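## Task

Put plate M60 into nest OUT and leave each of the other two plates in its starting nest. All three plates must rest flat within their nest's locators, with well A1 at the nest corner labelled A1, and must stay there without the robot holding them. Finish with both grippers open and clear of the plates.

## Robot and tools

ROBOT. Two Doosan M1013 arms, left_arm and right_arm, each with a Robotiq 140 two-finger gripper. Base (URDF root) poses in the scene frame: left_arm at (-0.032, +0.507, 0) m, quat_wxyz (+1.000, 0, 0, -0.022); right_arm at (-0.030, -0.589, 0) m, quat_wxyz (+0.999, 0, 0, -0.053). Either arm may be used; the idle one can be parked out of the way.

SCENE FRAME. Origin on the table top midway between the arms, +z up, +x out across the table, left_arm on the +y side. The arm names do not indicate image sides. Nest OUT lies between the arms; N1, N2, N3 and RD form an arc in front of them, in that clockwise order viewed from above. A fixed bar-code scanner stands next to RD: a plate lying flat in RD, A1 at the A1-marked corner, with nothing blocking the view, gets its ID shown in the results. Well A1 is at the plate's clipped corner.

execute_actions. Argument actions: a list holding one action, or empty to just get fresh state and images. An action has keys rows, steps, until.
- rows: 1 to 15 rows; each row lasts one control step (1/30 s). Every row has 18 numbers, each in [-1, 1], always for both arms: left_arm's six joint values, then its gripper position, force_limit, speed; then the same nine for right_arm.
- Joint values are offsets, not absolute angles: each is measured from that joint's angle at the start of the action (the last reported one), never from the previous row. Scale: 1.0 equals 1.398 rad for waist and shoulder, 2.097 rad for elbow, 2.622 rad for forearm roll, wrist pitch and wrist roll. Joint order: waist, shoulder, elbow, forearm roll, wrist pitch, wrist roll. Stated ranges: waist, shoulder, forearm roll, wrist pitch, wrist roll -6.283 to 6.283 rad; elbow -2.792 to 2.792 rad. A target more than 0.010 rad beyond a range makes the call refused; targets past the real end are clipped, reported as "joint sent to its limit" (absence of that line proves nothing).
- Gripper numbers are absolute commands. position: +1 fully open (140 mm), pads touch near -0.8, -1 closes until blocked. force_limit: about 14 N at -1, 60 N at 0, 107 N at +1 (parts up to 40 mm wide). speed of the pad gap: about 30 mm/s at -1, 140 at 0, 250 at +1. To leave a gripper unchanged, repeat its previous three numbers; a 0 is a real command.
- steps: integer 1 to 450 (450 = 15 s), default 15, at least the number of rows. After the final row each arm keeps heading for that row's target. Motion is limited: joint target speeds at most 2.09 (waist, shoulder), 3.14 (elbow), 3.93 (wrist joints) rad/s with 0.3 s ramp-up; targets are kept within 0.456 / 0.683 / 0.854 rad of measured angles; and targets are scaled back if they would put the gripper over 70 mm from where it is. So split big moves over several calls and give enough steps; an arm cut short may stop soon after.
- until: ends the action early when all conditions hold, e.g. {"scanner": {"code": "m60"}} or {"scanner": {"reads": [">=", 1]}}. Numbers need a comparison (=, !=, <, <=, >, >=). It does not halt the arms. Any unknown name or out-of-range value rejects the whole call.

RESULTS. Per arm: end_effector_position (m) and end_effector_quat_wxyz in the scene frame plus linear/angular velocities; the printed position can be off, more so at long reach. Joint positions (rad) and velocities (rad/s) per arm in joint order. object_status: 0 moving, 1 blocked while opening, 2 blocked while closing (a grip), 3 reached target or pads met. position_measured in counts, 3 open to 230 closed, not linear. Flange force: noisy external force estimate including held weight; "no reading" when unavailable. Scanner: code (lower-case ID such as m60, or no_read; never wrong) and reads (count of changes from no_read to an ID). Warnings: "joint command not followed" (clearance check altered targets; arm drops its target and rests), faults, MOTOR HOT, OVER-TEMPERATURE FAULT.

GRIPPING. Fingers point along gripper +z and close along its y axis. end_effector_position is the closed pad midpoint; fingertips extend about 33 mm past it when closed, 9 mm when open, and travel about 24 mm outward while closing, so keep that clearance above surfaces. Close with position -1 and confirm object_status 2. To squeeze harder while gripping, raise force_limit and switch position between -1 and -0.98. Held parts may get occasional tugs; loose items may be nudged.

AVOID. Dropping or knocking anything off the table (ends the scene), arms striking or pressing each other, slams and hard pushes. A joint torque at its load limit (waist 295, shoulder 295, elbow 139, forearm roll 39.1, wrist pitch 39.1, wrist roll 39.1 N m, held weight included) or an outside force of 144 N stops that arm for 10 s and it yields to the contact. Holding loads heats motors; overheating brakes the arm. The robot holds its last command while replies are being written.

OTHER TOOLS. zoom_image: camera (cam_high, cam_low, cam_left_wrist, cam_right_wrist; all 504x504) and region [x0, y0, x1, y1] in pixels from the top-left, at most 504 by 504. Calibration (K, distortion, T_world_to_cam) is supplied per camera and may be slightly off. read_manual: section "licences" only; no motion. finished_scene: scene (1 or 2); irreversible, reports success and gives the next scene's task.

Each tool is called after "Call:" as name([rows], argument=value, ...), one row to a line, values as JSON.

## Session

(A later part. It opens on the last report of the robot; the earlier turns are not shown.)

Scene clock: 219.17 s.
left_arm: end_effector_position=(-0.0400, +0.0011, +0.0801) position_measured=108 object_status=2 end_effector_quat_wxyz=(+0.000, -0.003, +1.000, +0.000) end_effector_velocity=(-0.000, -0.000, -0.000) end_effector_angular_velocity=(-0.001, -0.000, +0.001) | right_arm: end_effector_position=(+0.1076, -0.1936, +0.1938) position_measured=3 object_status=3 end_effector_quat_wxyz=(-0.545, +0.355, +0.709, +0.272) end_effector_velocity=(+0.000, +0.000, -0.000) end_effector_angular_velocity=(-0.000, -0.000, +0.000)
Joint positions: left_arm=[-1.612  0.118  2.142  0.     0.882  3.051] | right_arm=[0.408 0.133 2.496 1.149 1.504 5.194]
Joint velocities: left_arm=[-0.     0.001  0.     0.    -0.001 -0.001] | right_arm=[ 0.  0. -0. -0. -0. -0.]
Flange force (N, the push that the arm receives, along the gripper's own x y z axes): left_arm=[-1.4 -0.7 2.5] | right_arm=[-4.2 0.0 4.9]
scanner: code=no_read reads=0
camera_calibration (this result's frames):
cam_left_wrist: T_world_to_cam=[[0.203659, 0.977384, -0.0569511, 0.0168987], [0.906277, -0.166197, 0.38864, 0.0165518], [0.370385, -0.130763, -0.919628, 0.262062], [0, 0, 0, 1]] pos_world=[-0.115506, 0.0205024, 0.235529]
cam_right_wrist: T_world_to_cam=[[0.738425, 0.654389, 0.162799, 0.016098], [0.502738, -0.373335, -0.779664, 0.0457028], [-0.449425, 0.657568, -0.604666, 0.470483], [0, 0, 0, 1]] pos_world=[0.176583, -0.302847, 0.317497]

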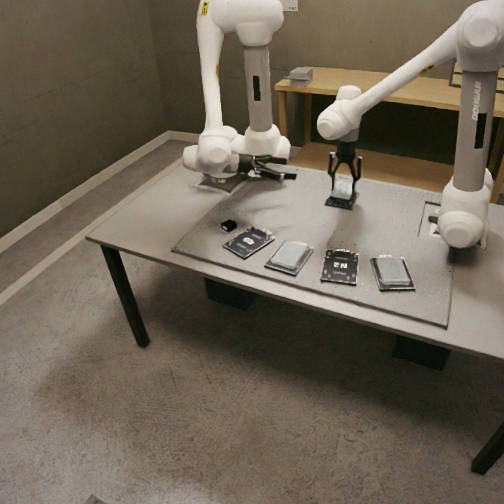

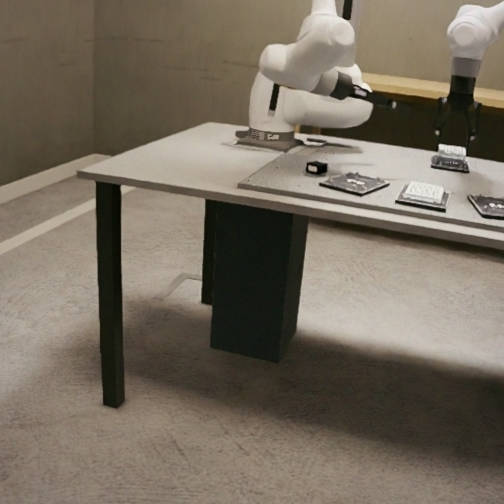

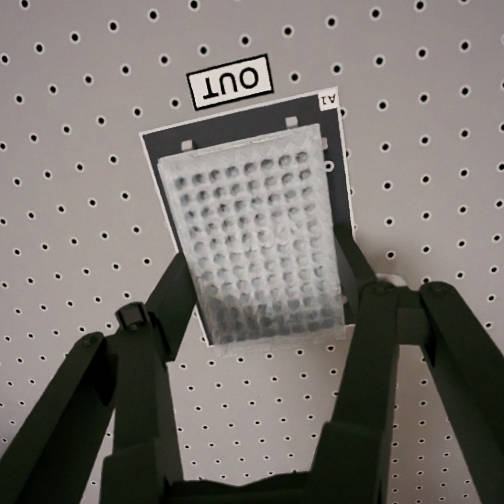

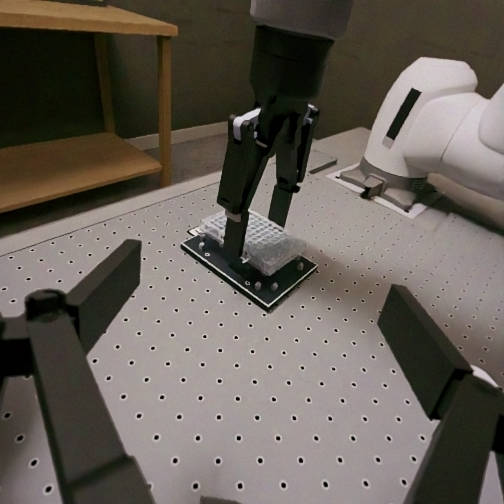

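Call:
execute_actions([
  {"rows": [[0.00234,0.01497,0.00621,0,-0.01295,0.00125,-1,0,-0.6, 0,0,0,0,0,0,1,0,0]], "steps": 15},
])

Call:
zoom_image(camera="cam_left_wrist", region=[110, 30, 380, 240])

Call:
zoom_image(camera="cam_right_wrist", region=[170, 200, 330, 320])

Scene clock: 232.40 s.
left_arm: end_effector_position=(-0.0384, +0.0006, +0.0640) position_measured=108 object_status=2 end_effector_quat_wxyz=(+0.000, -0.003, +1.000, +0.000) end_effector_velocity=(+0.000, -0.000, -0.001) end_effector_angular_velocity=(-0.000, +0.000, -0.001) | right_arm: end_effector_position=(+0.1076, -0.1936, +0.1938) position_measured=3 object_status=3 end_effector_quat_wxyz=(-0.545, +0.355, +0.709, +0.272) end_effector_velocity=(+0.000, +0.000, +0.000) end_effector_angular_velocity=(+0.001, -0.001, -0.000)
Joint positions: left_arm=[-1.609  0.139  2.155  0.     0.848  3.054] | right_arm=[0.408 0.133 2.496 1.149 1.504 5.194]
Joint velocities: left_arm=[ 0.     0.002  0.    -0.    -0.003  0.002] | right_arm=[ 0.    -0.001 -0.     0.     0.     0.   ]
Flange force (N, the push that the arm receives, along the gripper's own x y z axes): left_arm=[-2.6 -0.5 1.5] | right_arm=[-3.3 -0.5 7.1]
scanner: code=no_read reads=0
camera_calibration (this result's frames):
cam_left_wrist: T_world_to_cam=[[0.203667, 0.977382, -0.056963, 0.0162223], [0.906277, -0.1662, 0.388638, 0.0212462], [0.370381, -0.130777, -0.919628, 0.246622], [0, 0, 0, 1]] pos_world=[-0.113903, 0.0199283, 0.219467]
cam_right_wrist: T_world_to_cam=[[0.738425, 0.654389, 0.162799, 0.0160981], [0.502738, -0.373335, -0.779664, 0.0457029], [-0.449425, 0.657568, -0.604666, 0.470483], [0, 0, 0, 1]] pos_world=[0.176583, -0.302847, 0.317497]

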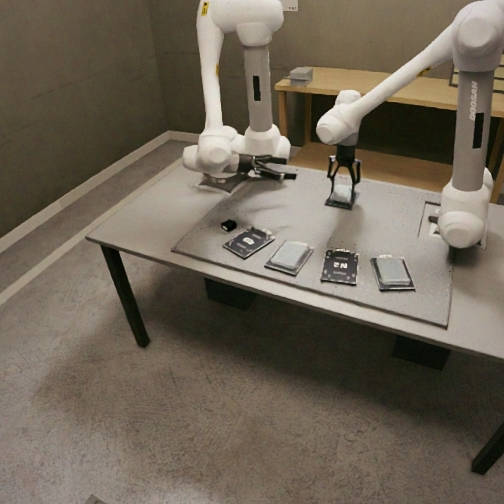

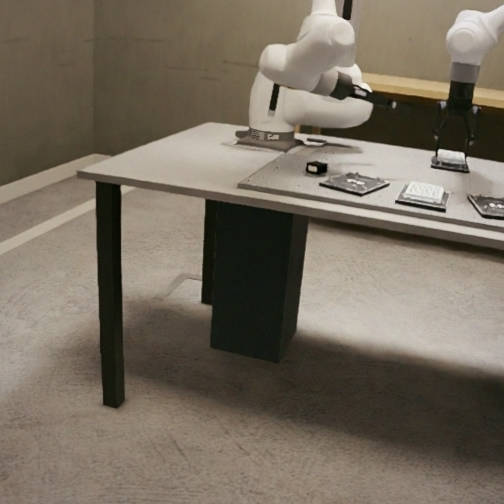

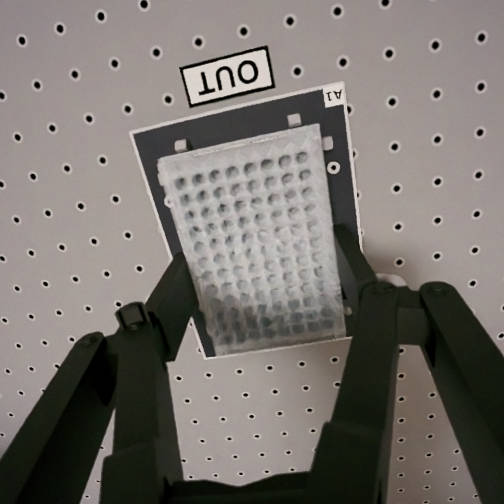

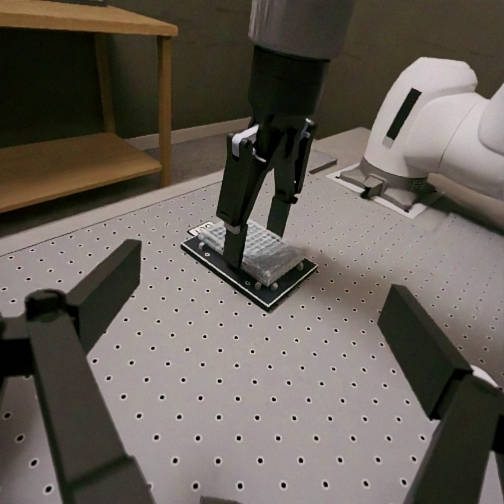

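Region (110, 30, 380, 240) of cam_left_wrist's 504x504 image, scaled by 1.867, with more detail than that image has.

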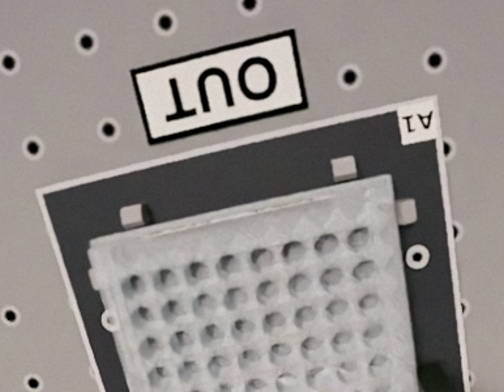

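Region (170, 200, 330, 320) of cam_right_wrist's 504x504 image, scaled by 3.150, with more detail than that image has; it fills the top 378 rows of this view, and the rest is white.

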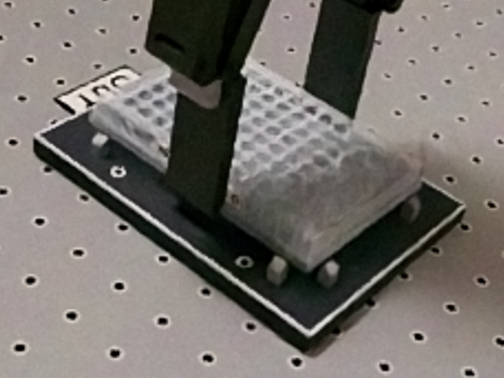

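Call:
execute_actions([
  {"rows": [[0,0.0028,0.0012,0,-0.0024,-0.0015,-1,0,-0.6, 0,0,0,0,0,0,1,0,0],[0,0.0028,0.0012,0,-0.0024,-0.0015,-1,0,-0.6, 0,0,0,0,0,0,1,0,0],[0,0.0028,0.0012,0,-0.0024,-0.0015,-1,0,-0.6, 0,0,0,0,0,0,1,0,0],[0,0.0055,0.0024,0,-0.0049,-0.0015,-1,0,-0.6, 0,0,0,0,0,0,1,0,0],[0,0.0055,0.0024,0,-0.0049,-0.0015,-1,0,-0.6, 0,0,0,0,0,0,1,0,0],[0,0.0055,0.0024,0,-0.0049,-0.0015,-1,0,-0.6, 0,0,0,0,0,0,1,0,0],[0,0.0083,0.00357,0,-0.00728,-0.0015,-1,0,-0.6, 0,0,0,0,0,0,1,0,0]], "steps": 18},
])

Call:
zoom_image(camera="cam_right_wrist", region=[170, 200, 330, 320])

Call:
zoom_image(camera="cam_left_wrist", region=[110, 30, 380, 240])

Scene clock: 243.50 s.
left_arm: end_effector_position=(-0.0384, +0.0006, +0.0551) position_measured=108 object_status=2 end_effector_quat_wxyz=(+0.000, -0.005, +1.000, +0.000) end_effector_velocity=(+0.000, +0.000, -0.001) end_effector_angular_velocity=(+0.001, +0.000, +0.001) | right_arm: end_effector_position=(+0.1076, -0.1936, +0.1938) position_measured=3 object_status=3 end_effector_quat_wxyz=(-0.545, +0.355, +0.709, +0.272) end_effector_velocity=(+0.000, +0.000, +0.000) end_effector_angular_velocity=(-0.000, -0.001, +0.000)
Joint positions: left_arm=[-1.609  0.151  2.162  0.     0.829  3.05 ] | right_arm=[0.408 0.133 2.496 1.149 1.504 5.194]
Joint velocities: left_arm=[ 0.001  0.001  0.001 -0.001 -0.001  0.001] | right_arm=[ 0.    -0.001 -0.    -0.    -0.    -0.   ]
Flange force (N, the push that the arm receives, along the gripper's own x y z axes): left_arm=[-0.3 4.8 2.0] | right_arm=[-2.1 -1.1 6.2]
scanner: code=no_read reads=0
camera_calibration (this result's frames):
cam_left_wrist: T_world_to_cam=[[0.199808, 0.97818, -0.056932, 0.0155228], [0.906925, -0.162633, 0.388636, 0.02474], [0.370897, -0.129286, -0.919631, 0.238416], [0, 0, 0, 1]] pos_world=[-0.113967, 0.0196633, 0.210524]
cam_right_wrist: T_world_to_cam=[[0.738425, 0.654389, 0.162799, 0.0160981], [0.502738, -0.373335, -0.779664, 0.0457028], [-0.449425, 0.657568, -0.604666, 0.470483], [0, 0, 0, 1]] pos_world=[0.176583, -0.302847, 0.317497]

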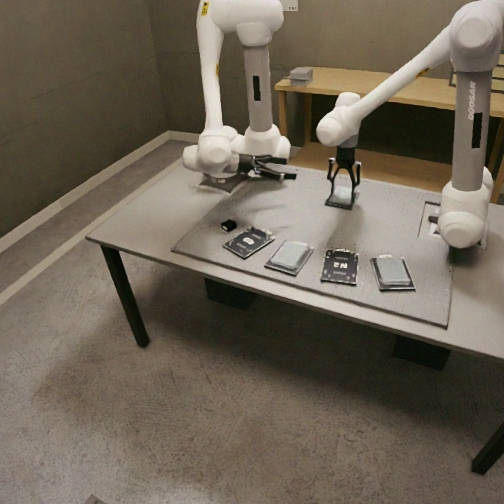

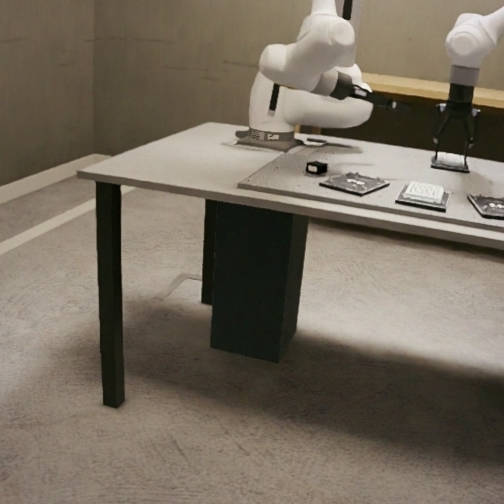

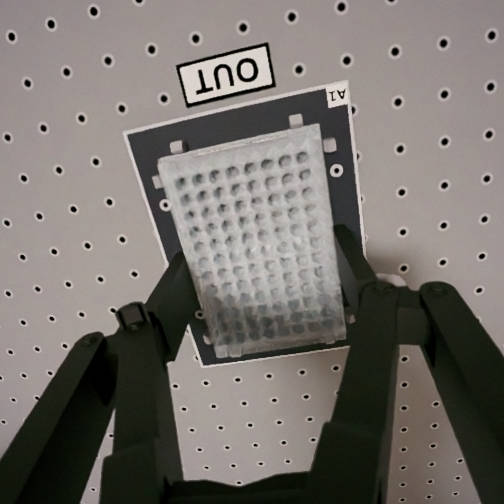

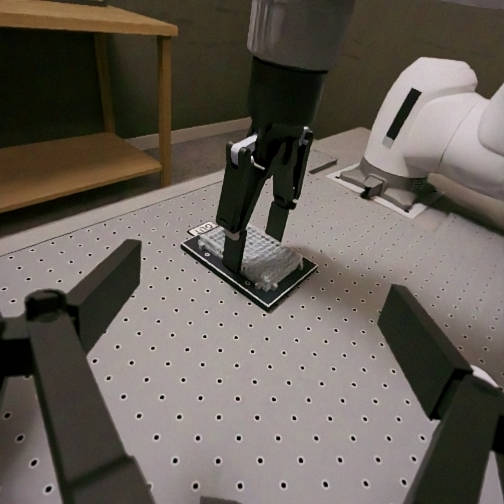

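Region (170, 200, 330, 320) of cam_right_wrist's 504x504 image, scaled by 3.150, with more detail than that image has; it fills the top 378 rows of this view, and the rest is white.

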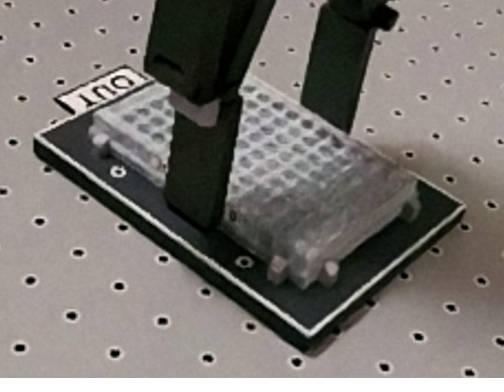

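Region (110, 30, 380, 240) of cam_left_wrist's 504x504 image, scaled by 1.867, with more detail than that image has.

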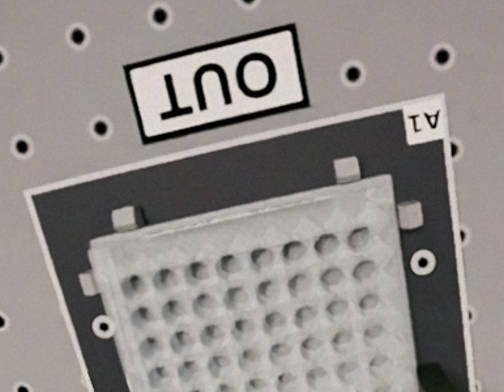

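Call:
execute_actions([
  {"rows": [[0,0.0010,0.00092,0,-0.00127,0,-1,0,-0.6, 0,0,0,0,0,0,1,0,0]], "steps": 9},
])

Scene clock: 247.63 s.
left_arm: end_effector_position=(-0.0384, +0.0008, +0.0537) position_measured=108 object_status=2 end_effector_quat_wxyz=(+0.000, -0.005, +1.000, +0.000) end_effector_velocity=(+0.000, +0.001, -0.001) end_effector_angular_velocity=(+0.002, +0.000, +0.001) | right_arm: end_effector_position=(+0.1076, -0.1936, +0.1938) position_measured=3 object_status=3 end_effector_quat_wxyz=(-0.545, +0.355, +0.709, +0.272) end_effector_velocity=(+0.000, +0.000, +0.000) end_effector_angular_velocity=(+0.000, -0.002, -0.000)
Joint positions: left_arm=[-1.609  0.152  2.164  0.     0.826  3.05 ] | right_arm=[0.408 0.133 2.496 1.149 1.504 5.194]
Joint velocities: left_arm=[ 0.     0.001  0.002 -0.    -0.001 -0.001] | right_arm=[ 0.    -0.001 -0.     0.    -0.001  0.   ]
Flange force (N, the push that the arm receives, along the gripper's own x y z axes): left_arm=[-1.5 1.8 -34.6] | right_arm=[-4.1 0.9 8.4]
scanner: code=no_read reads=0
camera_calibration (this result's frames):
cam_left_wrist: T_world_to_cam=[[0.199822, 0.978159, -0.0572388, 0.0152582], [0.906932, -0.162528, 0.388663, 0.0252769], [0.370871, -0.129575, -0.9196, 0.237229], [0, 0, 0, 1]] pos_world=[-0.113955, 0.0199223, 0.209205]
cam_right_wrist: T_world_to_cam=[[0.738425, 0.65439, 0.162799, 0.0160981], [0.502738, -0.373335, -0.779664, 0.0457028], [-0.449425, 0.657568, -0.604666, 0.470483], [0, 0, 0, 1]] pos_world=[0.176583, -0.302847, 0.317497]

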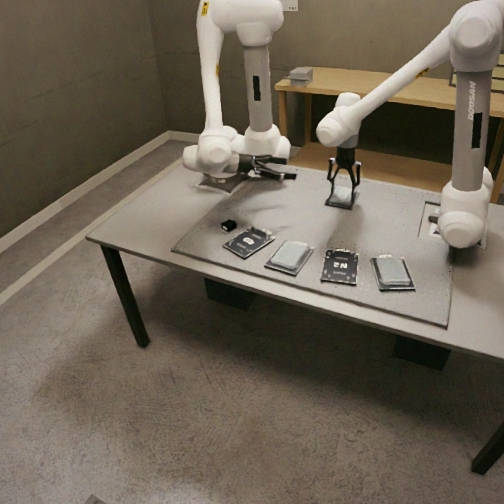

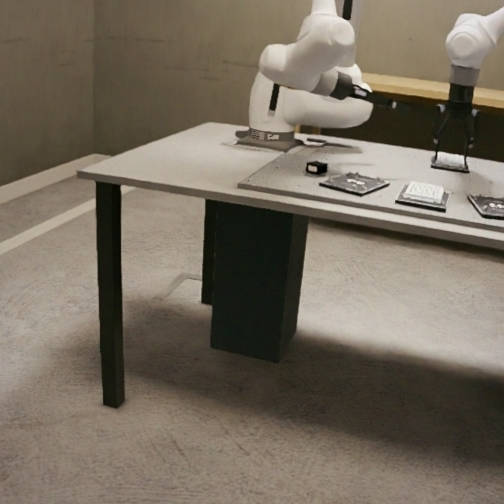

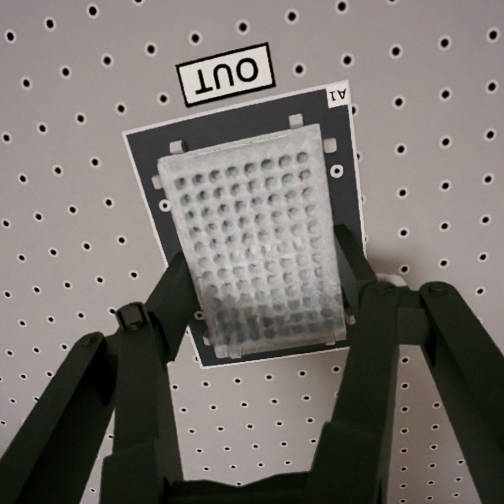

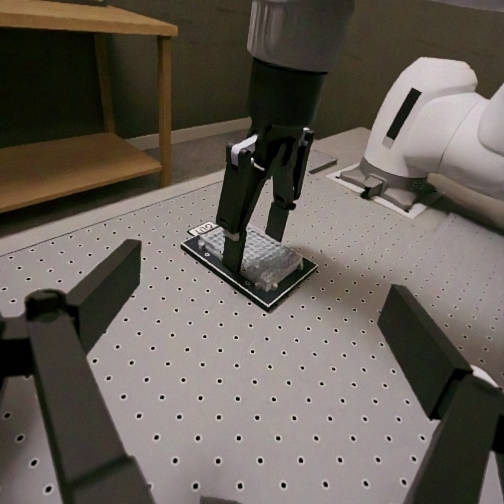

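Call:
execute_actions([
  {"rows": [[0,0,0,0,0,0,0.45,0,-0.3, 0,0,0,0,0,0,1,0,0],[0,0,0,0,0,0,0.45,0,-0.3, 0,0,0,0,0,0,1,0,0],[0,0,0,0,0,0,0.45,0,-0.3, 0,0,0,0,0,0,1,0,0],[0,0,0,0,0,0,0.45,0,-0.3, 0,0,0,0,0,0,1,0,0],[0,0,0,0,0,0,0.45,0,-0.3, 0,0,0,0,0,0,1,0,0],[0,0,0,0,0,0,0.45,0,-0.3, 0,0,0,0,0,0,1,0,0],[0,0,0,0,0,0,0.45,0,-0.3, 0,0,0,0,0,0,1,0,0],[0,0,0,0,0,0,0.45,0,-0.3, 0,0,0,0,0,0,1,0,0],[0,-0.086,-0.043,0,0.080,0,0.45,0,-0.3, 0,0,0,0,0,0,1,0,0]], "steps": 30},
])

Call:
zoom_image(camera="cam_right_wrist", region=[170, 200, 330, 320])

Scene clock: 252.93 s.
left_arm: end_effector_position=(-0.0381, +0.0047, +0.1547) position_measured=72 object_status=3 end_effector_quat_wxyz=(+0.000, -0.005, +1.000, -0.000) end_effector_velocity=(-0.000, -0.000, +0.001) end_effector_angular_velocity=(-0.002, +0.001, -0.001) | right_arm: end_effector_position=(+0.1076, -0.1936, +0.1938) position_measured=3 object_status=3 end_effector_quat_wxyz=(-0.545, +0.355, +0.709, +0.272) end_effector_velocity=(+0.000, +0.000, -0.000) end_effector_angular_velocity=(-0.001, +0.001, -0.001)
Joint positions: left_arm=[-1.609  0.032  2.074  0.     1.035  3.05 ] | right_arm=[0.408 0.133 2.496 1.149 1.504 5.194]
Joint velocities: left_arm=[-0.    -0.001 -0.    -0.001 -0.001  0.001] | right_arm=[-0.     0.001 -0.     0.     0.     0.001]
Flange force (N, the push that the arm receives, along the gripper's own x y z axes): left_arm=[-1.2 -1.2 1.4] | right_arm=[-5.3 0.6 6.7]
scanner: code=no_read reads=0
camera_calibration (this result's frames):
cam_left_wrist: T_world_to_cam=[[0.199791, 0.978127, -0.0578947, 0.0173179], [0.906955, -0.162245, 0.388729, -0.0136471], [0.370833, -0.130172, -0.919532, 0.330445], [0, 0, 0, 1]] pos_world=[-0.113623, 0.0238616, 0.310162]
cam_right_wrist: T_world_to_cam=[[0.738425, 0.65439, 0.162799, 0.0160981], [0.502738, -0.373334, -0.779664, 0.0457029], [-0.449425, 0.657568, -0.604666, 0.470483], [0, 0, 0, 1]] pos_world=[0.176583, -0.302847, 0.317497]

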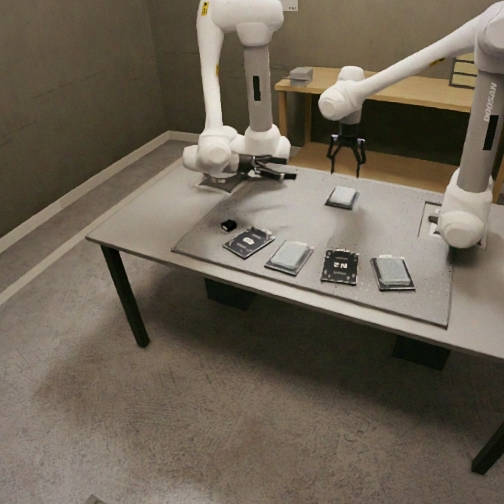

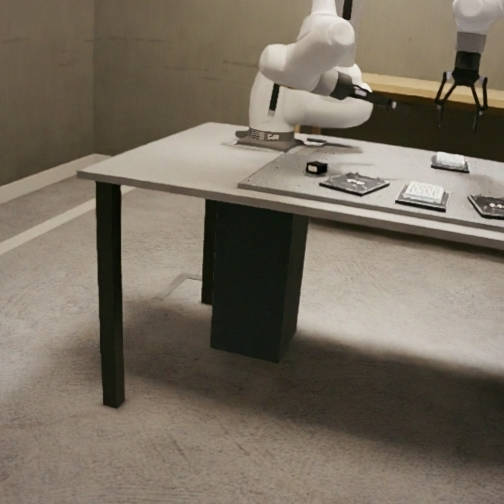

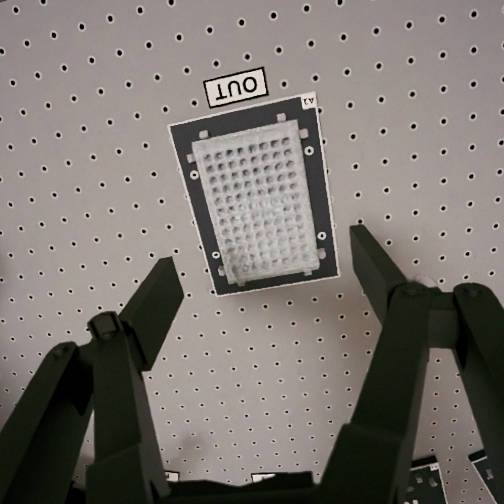

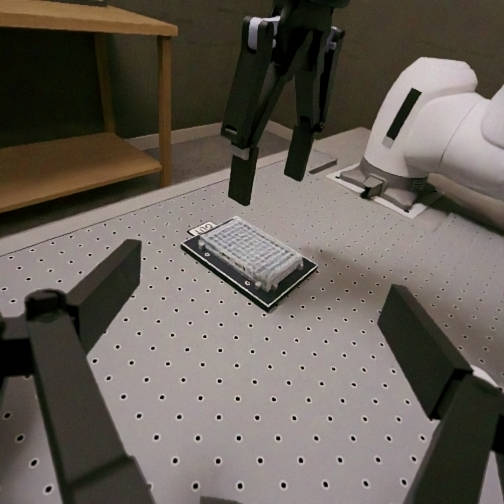

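Region (170, 200, 330, 320) of cam_right_wrist's 504x504 image, scaled by 3.150, with more detail than that image has; it fills the top 378 rows of this view, and the rest is white.

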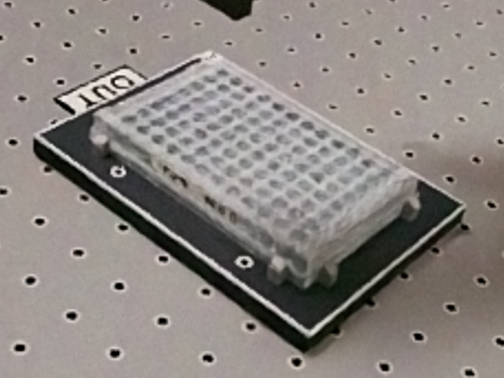

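Call:
finished_scene(scene=1)

The scene is finished: the task was done.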